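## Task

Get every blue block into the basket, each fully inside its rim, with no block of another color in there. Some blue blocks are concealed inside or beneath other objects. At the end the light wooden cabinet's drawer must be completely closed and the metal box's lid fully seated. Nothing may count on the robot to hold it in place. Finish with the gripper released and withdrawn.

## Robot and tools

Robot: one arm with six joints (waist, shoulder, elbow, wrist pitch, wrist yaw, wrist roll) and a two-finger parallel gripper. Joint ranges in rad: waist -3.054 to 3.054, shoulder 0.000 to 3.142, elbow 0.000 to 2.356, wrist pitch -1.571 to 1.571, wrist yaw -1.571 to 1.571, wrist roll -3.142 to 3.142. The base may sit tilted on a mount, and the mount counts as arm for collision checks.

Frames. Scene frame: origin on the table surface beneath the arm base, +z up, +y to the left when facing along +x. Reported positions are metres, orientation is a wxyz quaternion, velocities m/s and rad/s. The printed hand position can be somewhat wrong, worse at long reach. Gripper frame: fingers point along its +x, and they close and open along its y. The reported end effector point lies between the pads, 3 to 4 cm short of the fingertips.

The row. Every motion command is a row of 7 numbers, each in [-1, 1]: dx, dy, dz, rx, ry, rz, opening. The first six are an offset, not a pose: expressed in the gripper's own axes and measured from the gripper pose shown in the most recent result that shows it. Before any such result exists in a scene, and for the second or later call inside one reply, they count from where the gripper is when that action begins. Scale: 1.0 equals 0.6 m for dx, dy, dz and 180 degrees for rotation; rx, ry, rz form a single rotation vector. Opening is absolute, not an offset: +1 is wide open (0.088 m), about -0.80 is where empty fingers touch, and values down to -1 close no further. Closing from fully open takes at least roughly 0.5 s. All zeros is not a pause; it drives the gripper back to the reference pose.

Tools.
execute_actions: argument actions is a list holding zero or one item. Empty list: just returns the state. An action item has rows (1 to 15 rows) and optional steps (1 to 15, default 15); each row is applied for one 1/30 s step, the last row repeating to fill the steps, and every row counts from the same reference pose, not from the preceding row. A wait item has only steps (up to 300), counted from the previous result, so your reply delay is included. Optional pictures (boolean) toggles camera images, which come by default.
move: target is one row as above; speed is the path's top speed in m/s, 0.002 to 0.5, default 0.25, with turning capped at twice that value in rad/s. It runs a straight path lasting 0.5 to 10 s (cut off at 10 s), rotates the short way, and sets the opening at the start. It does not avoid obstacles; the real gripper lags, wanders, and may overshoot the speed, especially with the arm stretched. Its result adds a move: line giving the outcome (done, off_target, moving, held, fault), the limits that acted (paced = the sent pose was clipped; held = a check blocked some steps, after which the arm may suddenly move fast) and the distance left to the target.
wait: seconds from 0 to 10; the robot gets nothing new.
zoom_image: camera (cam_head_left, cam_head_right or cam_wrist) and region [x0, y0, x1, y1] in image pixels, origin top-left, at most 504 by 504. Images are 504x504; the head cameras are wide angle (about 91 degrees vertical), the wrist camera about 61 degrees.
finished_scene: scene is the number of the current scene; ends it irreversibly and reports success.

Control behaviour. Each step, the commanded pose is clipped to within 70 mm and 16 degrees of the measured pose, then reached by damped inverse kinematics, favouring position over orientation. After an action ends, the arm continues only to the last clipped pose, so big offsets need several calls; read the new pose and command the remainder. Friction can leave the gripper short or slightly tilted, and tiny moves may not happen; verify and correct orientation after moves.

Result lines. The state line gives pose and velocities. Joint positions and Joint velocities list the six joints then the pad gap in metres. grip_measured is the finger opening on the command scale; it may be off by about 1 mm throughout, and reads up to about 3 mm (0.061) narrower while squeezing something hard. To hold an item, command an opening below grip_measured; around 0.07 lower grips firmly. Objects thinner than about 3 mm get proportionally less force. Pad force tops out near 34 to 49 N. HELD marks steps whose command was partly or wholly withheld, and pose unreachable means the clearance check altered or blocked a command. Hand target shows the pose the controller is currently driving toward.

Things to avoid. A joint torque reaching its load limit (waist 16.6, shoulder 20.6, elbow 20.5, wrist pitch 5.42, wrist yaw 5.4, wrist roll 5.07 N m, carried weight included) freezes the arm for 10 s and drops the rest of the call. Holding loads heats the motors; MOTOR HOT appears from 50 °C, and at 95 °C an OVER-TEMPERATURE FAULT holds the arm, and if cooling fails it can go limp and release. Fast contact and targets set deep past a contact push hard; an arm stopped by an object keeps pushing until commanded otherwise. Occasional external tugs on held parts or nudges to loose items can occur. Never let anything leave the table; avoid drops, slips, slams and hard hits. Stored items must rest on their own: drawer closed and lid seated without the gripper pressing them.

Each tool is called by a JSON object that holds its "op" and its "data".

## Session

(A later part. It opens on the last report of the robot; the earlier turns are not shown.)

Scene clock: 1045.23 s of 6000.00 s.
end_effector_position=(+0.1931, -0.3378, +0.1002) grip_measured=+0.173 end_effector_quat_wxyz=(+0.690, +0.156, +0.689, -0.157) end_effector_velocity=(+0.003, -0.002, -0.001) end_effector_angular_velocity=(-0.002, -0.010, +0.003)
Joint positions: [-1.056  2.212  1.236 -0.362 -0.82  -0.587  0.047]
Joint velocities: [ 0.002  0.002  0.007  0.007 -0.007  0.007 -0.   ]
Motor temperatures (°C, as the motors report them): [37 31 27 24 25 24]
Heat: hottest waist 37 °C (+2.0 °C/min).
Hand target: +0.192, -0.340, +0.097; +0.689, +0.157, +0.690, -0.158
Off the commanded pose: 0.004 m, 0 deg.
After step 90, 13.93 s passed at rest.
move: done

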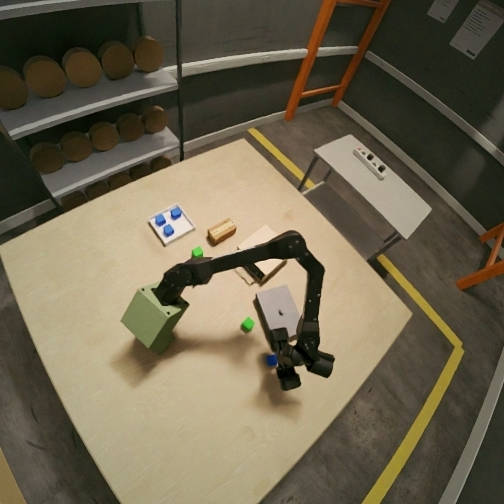

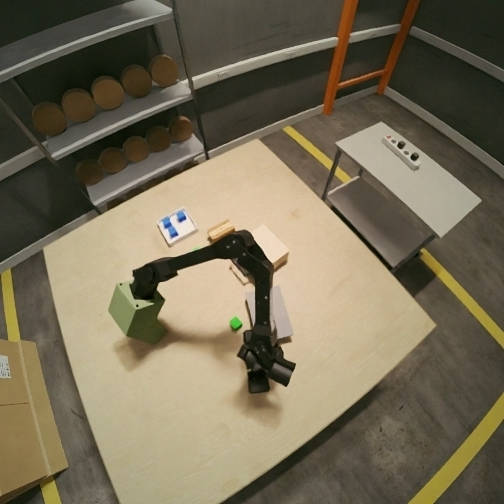

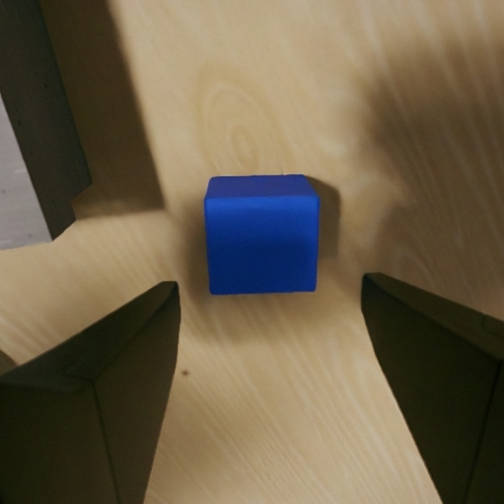

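{"op": "move", "data": {"target": [0.095, -0.004, 0, 0.001, 0.001, 0, 0.17], "speed": 0.04}}

Scene clock: 1050.87 s of 6000.00 s.
end_effector_position=(+0.1941, -0.3387, +0.0463) grip_measured=+0.173 end_effector_quat_wxyz=(+0.690, +0.156, +0.689, -0.156) end_effector_velocity=(-0.001, +0.001, +0.000) end_effector_angular_velocity=(+0.007, -0.003, +0.001)
Joint positions: [-0.955  2.327  1.25  -0.161 -0.793 -0.448  0.047]
Joint velocities: [-0.002  0.002  0.002 -0.007 -0.007 -0.007 -0.   ]
Motor temperatures (°C, as the motors report them): [38 31 27 24 25 24]
Heat: hottest waist 38 °C (+3.0 °C/min).
Hand target: +0.192, -0.340, +0.043; +0.689, +0.157, +0.690, -0.157
Off the commanded pose: 0.004 m, 0 deg.
After step 90, 0.87 s passed at rest.
move: done

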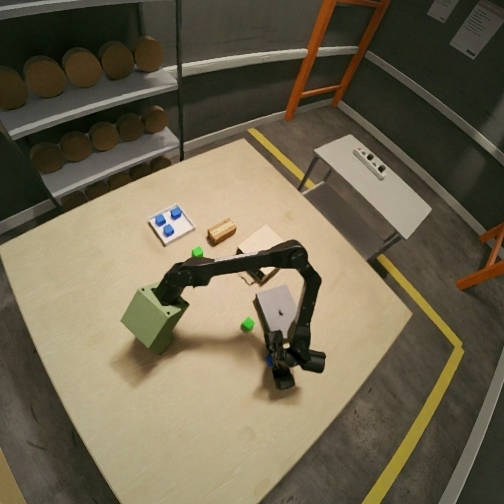

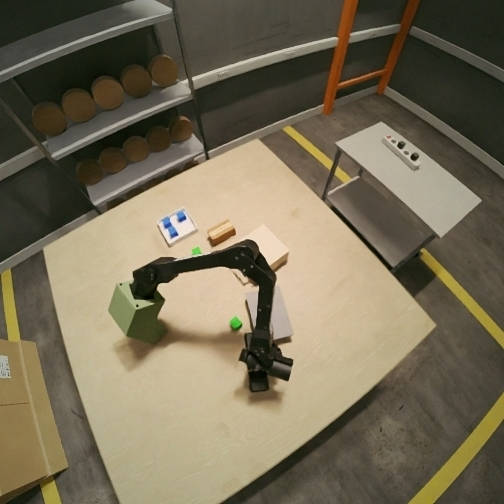

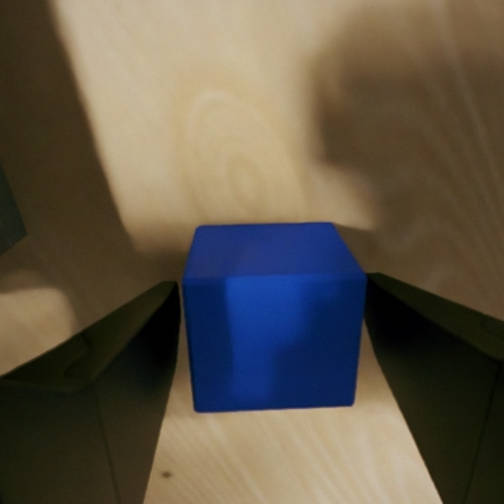

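{"op": "execute_actions", "data": {"actions": [{"rows": [[0,0,0,0,0,0,0.12],[0,0,0,0,0,0,0.07],[0,0,0,0,0,0,0.03],[0,0,0,0,0,0,0.0],[0,0,0,0,0,0,-0.03],[0,0,0,0,0,0,-0.05],[0,0,0,0,0,0,-0.07],[0,0,0,0,0,0,-0.09],[0,0,0,0,0,0,-0.11],[0,0,0,0,0,0,-0.13],[0,0,0,0,0,0,-0.15],[0,0,0,0,0,0,-0.17]], "steps": 15}], "pictures": false}}

Scene clock: 1055.13 s of 6000.00 s.
end_effector_position=(+0.1942, -0.3390, +0.0461) grip_measured=-0.086 end_effector_quat_wxyz=(+0.690, +0.156, +0.689, -0.156) end_effector_velocity=(-0.004, +0.003, -0.000) end_effector_angular_velocity=(+0.012, +0.001, -0.006)
Joint positions: [-0.955  2.327  1.251 -0.16  -0.792 -0.447  0.035]
Joint velocities: [-0.002  0.002 -0.007 -0.007 -0.007 -0.007 -0.   ]
Motor temperatures (°C, as the motors report them): [38 31 27 24 25 24]
Heat: hottest waist 38 °C (+3.0 °C/min).
Hand target: +0.194, -0.339, +0.046; +0.690, +0.156, +0.689, -0.156
Off the commanded pose: 0.000 m, 0 deg.
Steps of this call (steps 1 to 90: nothing new was sent; then 0.77 s passed at rest; steps 91 to 105: all 15 steps of this action). Readings (end_effector_position):
91: (+0.1943, -0.3390, +0.0460)
92: (+0.1943, -0.3390, +0.0460)
94: (+0.1943, -0.3390, +0.0460)
98: (+0.1943, -0.3390, +0.0460)
105: the state above

{"op": "move", "data": {"target": [-0.15, 0, 0, 0, 0, 0, -0.165], "speed": 0.1}}

Scene clock: 1060.77 s of 6000.00 s.
end_effector_position=(+0.1880, -0.3357, +0.1304) grip_measured=-0.086 end_effector_quat_wxyz=(+0.685, +0.165, +0.692, -0.157) end_effector_velocity=(-0.003, +0.005, +0.002) end_effector_angular_velocity=(+0.020, +0.002, -0.010)
Joint positions: [-1.121  2.169  1.255 -0.517 -0.831 -0.684  0.035]
Joint velocities: [-0.007 -0.002 -0.002 -0.037 -0.007 -0.022 -0.   ]
Motor temperatures (°C, as the motors report them): [38 31 27 24 25 24]
Heat: hottest waist 38 °C (+3.0 °C/min).
Hand target: +0.193, -0.339, +0.136; +0.690, +0.156, +0.689, -0.156
Off the commanded pose: 0.009 m, 1 deg.
After step 90, 1.27 s passed at rest.
move: off_target

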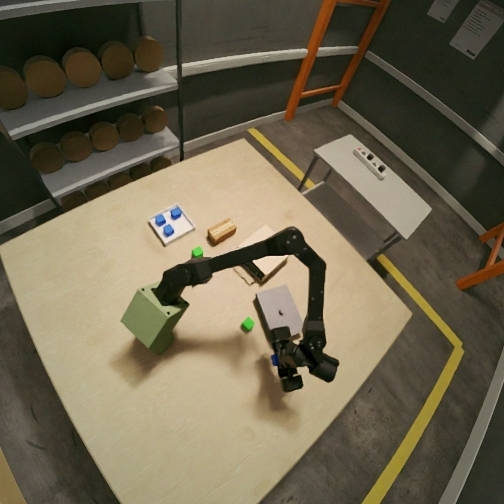

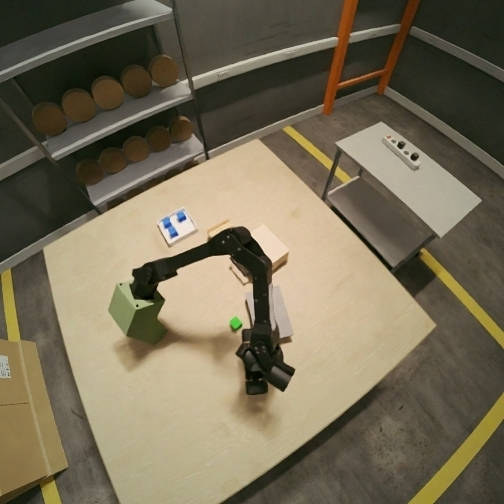

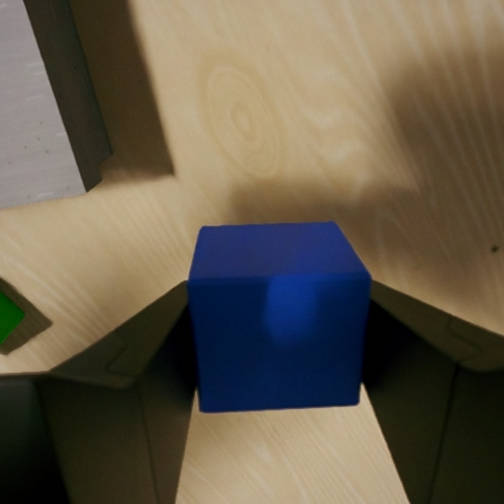

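{"op": "move", "data": {"target": [0.0067, 0.5473, -0.1554, -0.1462, -0.0032, -0.0037, -0.165], "speed": 0.2}}

{"op": "move", "data": {"target": [0, 0.523, -0.022, 0, 0, 0, -0.165], "speed": 0.2}}

Scene clock: 1078.10 s of 6000.00 s.
end_effector_position=(+0.2508, -0.0026, +0.1294) grip_measured=-0.086 end_effector_quat_wxyz=(+0.707, -0.000, +0.707, -0.000) end_effector_velocity=(-0.001, +0.005, +0.001) end_effector_angular_velocity=(+0.009, +0.002, +0.008)
Joint positions: [-0.08   0.949  0.412 -0.227 -0.284 -0.037  0.035]
Joint velocities: [ 0.022 -0.012 -0.002 -0.007  0.007  0.007  0.   ]
Motor temperatures (°C, as the motors report them): [39 32 27 24 25 24]
Heat: hottest waist 39 °C (+4.0 °C/min).
Hand target: +0.251, -0.002, +0.131; +0.709, -0.001, +0.706, -0.001
Off the commanded pose: 0.003 m, 0 deg.
After step 90, 12.03 s passed at rest.
move: done

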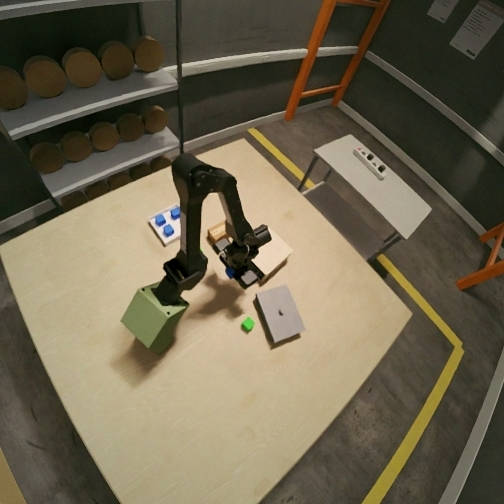

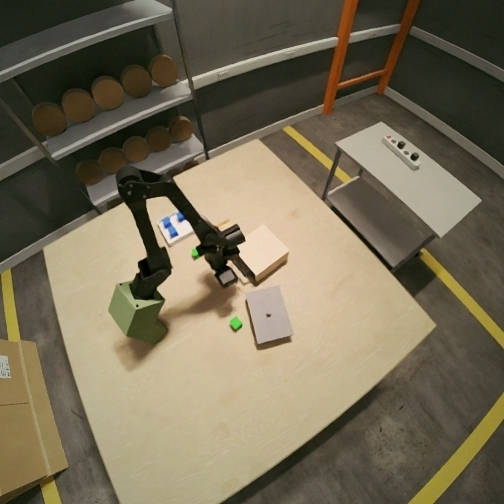

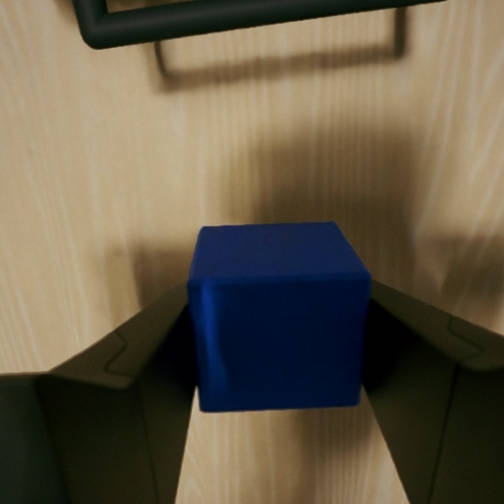

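Scene clock: 1080.23 s of 6000.00 s.
end_effector_position=(+0.2424, +0.3075, +0.1325) grip_measured=-0.086 end_effector_quat_wxyz=(+0.709, +0.003, +0.706, +0.001) end_effector_velocity=(+0.002, +0.002, +0.000) end_effector_angular_velocity=(-0.011, +0.000, +0.016)
Joint positions: [ 1.234  1.586  1.076 -0.46   0.642  0.95   0.035]
Joint velocities: [ 0.002  0.012  0.022 -0.022  0.007 -0.007 -0.   ]
Motor temperatures (°C, as the motors report them): [38 32 27 24 25 24]
Heat: hottest waist 38 °C (+3.0 °C/min).
Hand target: +0.242, +0.310, +0.132; +0.708, +0.001, +0.706, +0.001
Off the commanded pose: 0.007 m, 0 deg.
move: done

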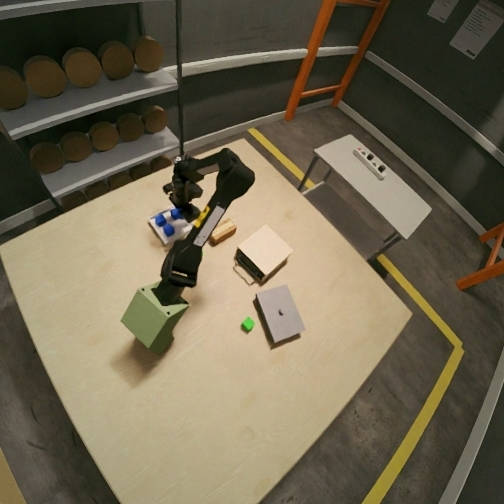

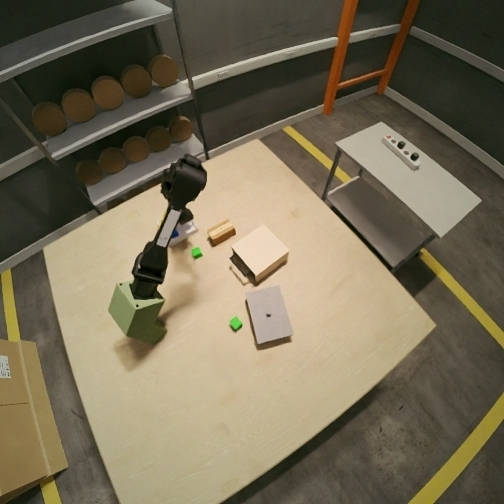

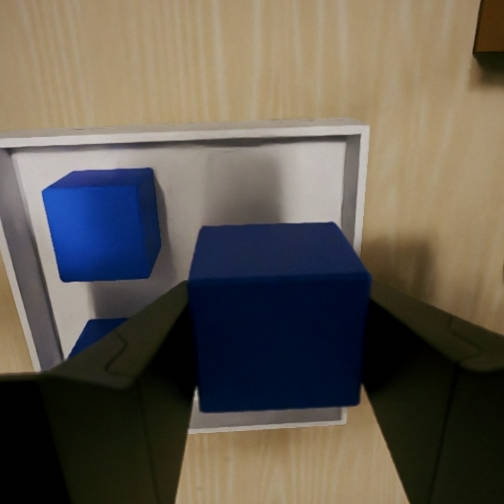

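{"op": "move", "data": {"target": [0.102, -0.002, -0.012, -0.001, 0.002, -0.002, -0.165], "speed": 0.06}}

Scene clock: 1086.23 s of 6000.00 s.
end_effector_position=(+0.2399, +0.3090, +0.0758) grip_measured=-0.086 end_effector_quat_wxyz=(+0.710, +0.006, +0.704, -0.001) end_effector_velocity=(-0.002, -0.005, -0.004) end_effector_angular_velocity=(-0.015, +0.013, +0.009)
Joint positions: [ 1.139  1.731  1.059 -0.239  0.588  0.861  0.035]
Joint velocities: [-0.012  0.007 -0.002 -0.007 -0.007 -0.007 -0.   ]
Motor temperatures (°C, as the motors report them): [37 32 27 24 25 24]
Heat: hottest waist 37 °C (+2.0 °C/min).
Hand target: +0.235, +0.307, +0.072; +0.706, -0.001, +0.708, +0.000
Off the commanded pose: 0.007 m, 1 deg.
After step 90, 1.57 s passed at rest.
move: done

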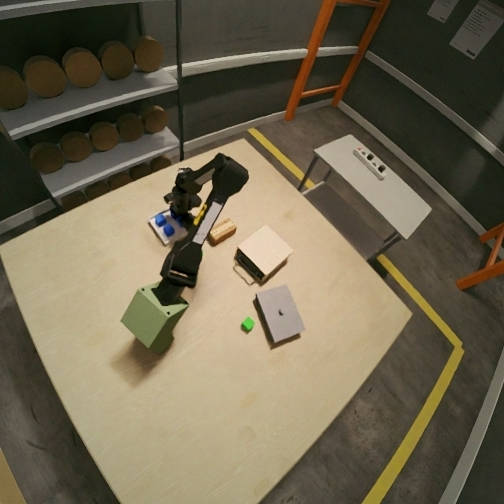

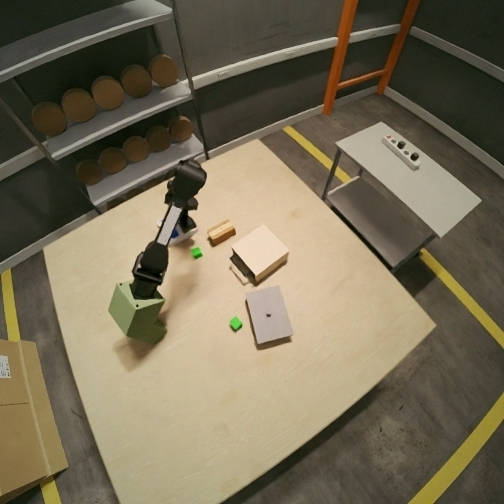

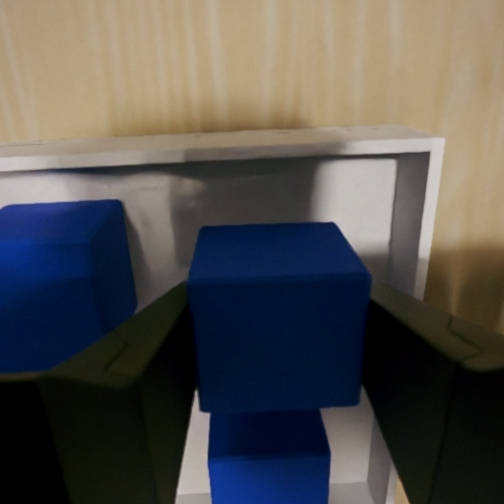

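{"op": "move", "data": {"target": [0.033, -0.003, -0.006, -0.003, 0.003, -0.002, -0.165], "speed": 0.014}}

Scene clock: 1091.87 s of 6000.00 s.
end_effector_position=(+0.2384, +0.3073, +0.0599) grip_measured=-0.086 end_effector_quat_wxyz=(+0.708, +0.004, +0.706, -0.001) end_effector_velocity=(-0.001, -0.002, -0.000) end_effector_angular_velocity=(-0.001, +0.009, +0.010)
Joint positions: [ 1.113  1.774  1.059 -0.189  0.571  0.836  0.035]
Joint velocities: [-0.002 -0.002 -0.002 -0.007 -0.007 -0.007 -0.   ]
Motor temperatures (°C, as the motors report them): [37 32 27 24 25 24]
Heat: hottest waist 37 °C (+1.0 °C/min).
Hand target: +0.236, +0.307, +0.056; +0.706, +0.000, +0.708, +0.000
Off the commanded pose: 0.004 m, 0 deg.
After step 90, 1.00 s passed at rest.
move: done

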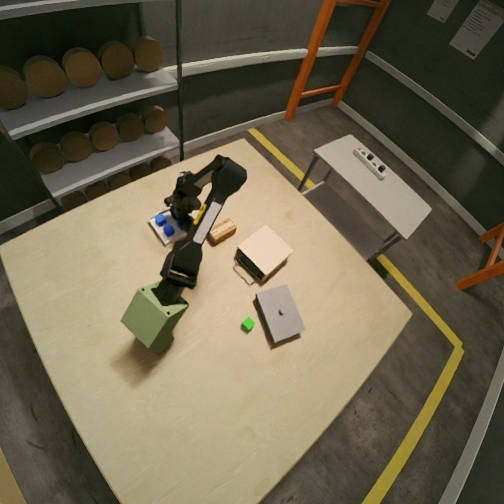

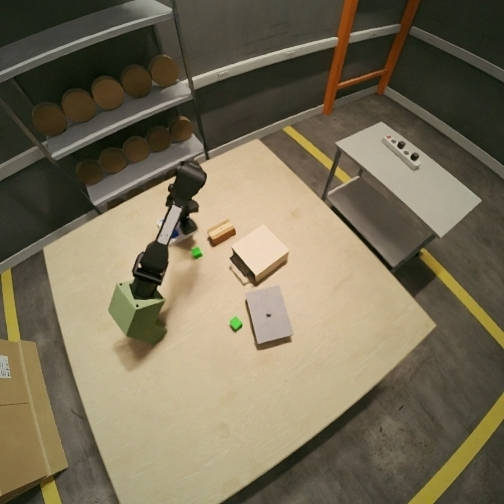

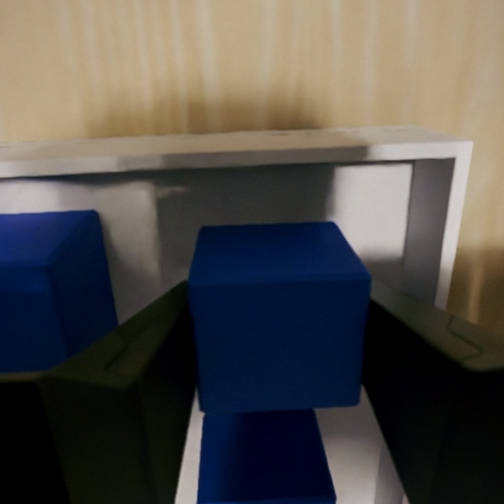

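{"op": "execute_actions", "data": {"actions": [{"rows": [[0.0065,0,-0.004,-0.002,0.002,-0.001,-0.165],[0.007,0,-0.004,-0.002,0.002,-0.001,-0.165],[0.0075,0,-0.004,-0.002,0.002,-0.001,-0.165],[0.008,0,-0.004,-0.002,0.002,-0.001,-0.165],[0.0085,0,-0.004,-0.002,0.002,-0.001,-0.165],[0.009,0,-0.004,-0.002,0.002,-0.001,-0.165],[0.0095,0,-0.004,-0.002,0.002,-0.001,-0.165],[0.01,0,-0.004,-0.002,0.002,-0.001,-0.165],[0.0105,0,-0.004,-0.002,0.002,-0.001,-0.165],[0.011,0,-0.004,-0.002,0.002,-0.001,-0.165]], "steps": 14}], "pictures": false}}

Scene clock: 1097.10 s of 6000.00 s.
end_effector_position=(+0.2386, +0.3082, +0.0595) grip_measured=-0.086 end_effector_quat_wxyz=(+0.709, +0.005, +0.705, +0.001) end_effector_velocity=(-0.004, -0.000, -0.001) end_effector_angular_velocity=(+0.006, +0.023, -0.002)
Joint positions: [ 1.113  1.776  1.059 -0.182  0.569  0.832  0.035]
Joint velocities: [-0.002  0.002 -0.002 -0.007 -0.022  0.007  0.   ]
Motor temperatures (°C, as the motors report them): [36 32 27 24 25 24]
Heat: hottest waist 36 °C (-1.0 °C/min).
Hand target: +0.236, +0.307, +0.054; +0.706, +0.001, +0.708, +0.000
Off the commanded pose: 0.007 m, 1 deg.
Steps of this call (steps 1 to 90: nothing new was sent; then 1.77 s passed at rest; steps 91 to 104: all 14 steps of this action). Readings (end_effector_position):
91: (+0.2384, +0.3073, +0.0598)
92: (+0.2384, +0.3074, +0.0598)
94: (+0.2385, +0.3075, +0.0598)
98: (+0.2385, +0.3078, +0.0596)
104: the state above

Contact confirmed. Release and lift.

{"op": "execute_actions", "data": {"actions": [{"rows": [[0.004,0,0,0,0,0,-0.12],[0.001,0,0,0,0,0,-0.08],[0,0,0,0,0,0,-0.05],[0,0,0,0,0,0,-0.01],[0,0,0,0,0,0,0.03],[0,0,0,0,0,0,0.07],[0,0,0,0,0,0,0.1]], "steps": 12}], "pictures": false}}

{"op": "move", "data": {"target": [-0.14, 0, 0.004, 0, 0, 0, 0.1], "speed": 0.1}}

Scene clock: 1102.80 s of 6000.00 s.
end_effector_position=(+0.2384, +0.3085, +0.0594) grip_measured=+0.068 end_effector_quat_wxyz=(+0.709, +0.005, +0.705, +0.002) end_effector_velocity=(-0.001, -0.002, -0.000) end_effector_angular_velocity=(-0.001, +0.009, +0.010)
Joint positions: [ 1.113  1.776  1.059 -0.182  0.569  0.832  0.042]
Joint velocities: [-0.002 -0.002 -0.002 -0.007 -0.007 -0.007  0.011]
Motor temperatures (°C, as the motors report them): [35 32 27 24 25 24]
Heat: hottest waist 35 °C (-2.0 °C/min).
Hand target: +0.238, +0.308, +0.059; +0.709, +0.004, +0.705, +0.001
Off the commanded pose: 0.000 m, 0 deg.
Steps of this call (steps 1 to 90: nothing new was sent; then 2.30 s passed at rest; steps 91 to 102: all 12 steps of this action). Readings (end_effector_position):
91: (+0.2385, +0.3083, +0.0594)
92: (+0.2385, +0.3083, +0.0594)
94: (+0.2384, +0.3085, +0.0594)
98: (+0.2384, +0.3085, +0.0594)
102: the state above

Scene clock: 1104.43 s of 6000.00 s.
end_effector_position=(+0.2356, +0.3046, +0.1378) grip_measured=+0.097 end_effector_quat_wxyz=(+0.705, -0.004, +0.709, +0.002) end_effector_velocity=(-0.005, -0.003, +0.002) end_effector_angular_velocity=(-0.011, +0.021, +0.031)
Joint positions: [ 1.254  1.573  1.065 -0.49   0.651  0.969  0.044]
Joint velocities: [ 0.007 -0.002  0.002 -0.037 -0.007 -0.007 -0.   ]
Motor temperatures (°C, as the motors report them): [35 32 27 24 25 24]
Heat: hottest waist 35 °C (-2.0 °C/min).
Hand target: +0.241, +0.307, +0.143; +0.709, +0.005, +0.705, +0.002
Off the commanded pose: 0.008 m, 1 deg.
move: done

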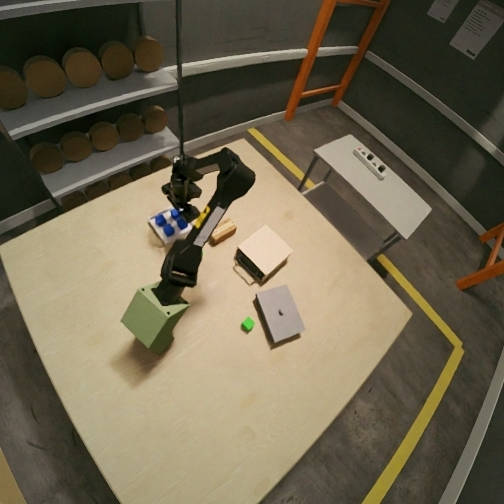

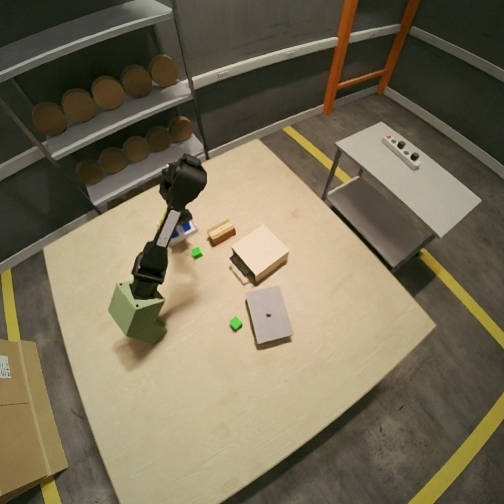

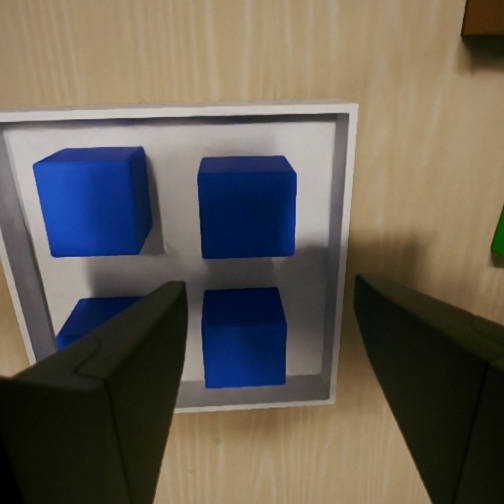

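{"op": "zoom_image", "data": {"camera": "cam_head_left", "region": [215, 215, 325, 355]}}

{"op": "move", "data": {"target": [0, -0.33, 0.01, 0, 0, 0, 0.1], "speed": 0.2}}

Region (215, 215, 325, 355) of cam_head_left's 504x504 image, scaled by 3.600, with more detail than that image has; it fills the left 396 columns of this view, and the rest is white.

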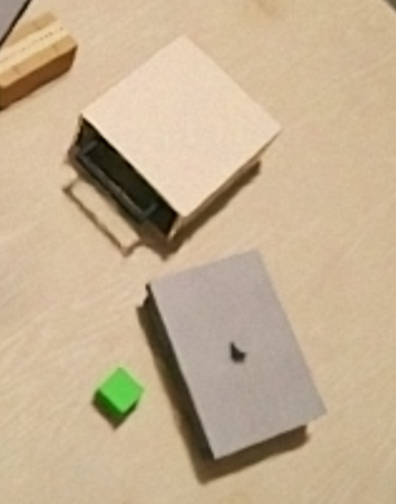

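Scene clock: 1109.13 s of 6000.00 s.
end_effector_position=(+0.2417, +0.1082, +0.1368) grip_measured=+0.097 end_effector_quat_wxyz=(+0.704, -0.006, +0.710, -0.000) end_effector_velocity=(+0.001, -0.000, +0.001) end_effector_angular_velocity=(+0.024, -0.002, +0.017)
Joint positions: [ 0.638  0.943  0.484 -0.309  0.251  0.447  0.044]
Joint velocities: [-0.022 -0.017 -0.007  0.007 -0.037 -0.037  0.   ]
Motor temperatures (°C, as the motors report them): [35 32 27 24 25 24]
Heat: hottest waist 35 °C (-3.0 °C/min).
Hand target: +0.241, +0.107, +0.137; +0.705, -0.005, +0.709, +0.002
Off the commanded pose: 0.003 m, 0 deg.
After step 90, 0.10 s passed at rest.
move: done

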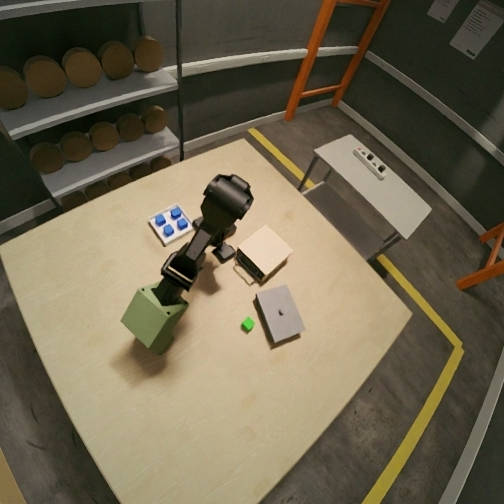

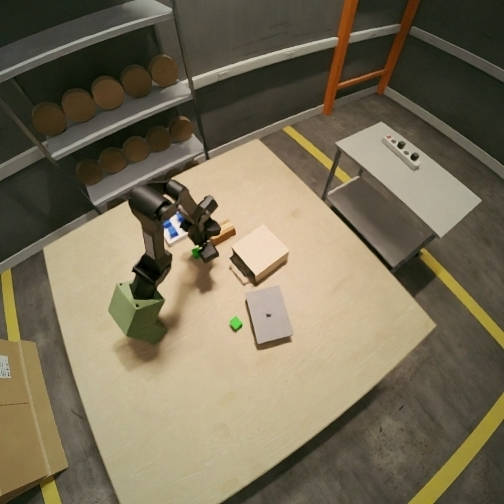

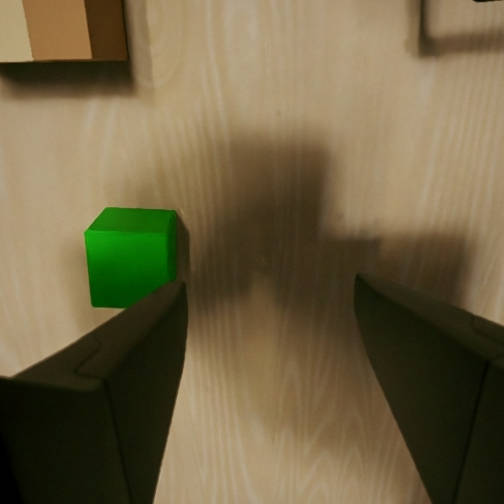

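All four blue blocks are in the basket, the drawer is shut, the lid is seated and the arm is clear.

{"op": "finished_scene", "data": {"scene": 2}}

The scene is finished: the task was done.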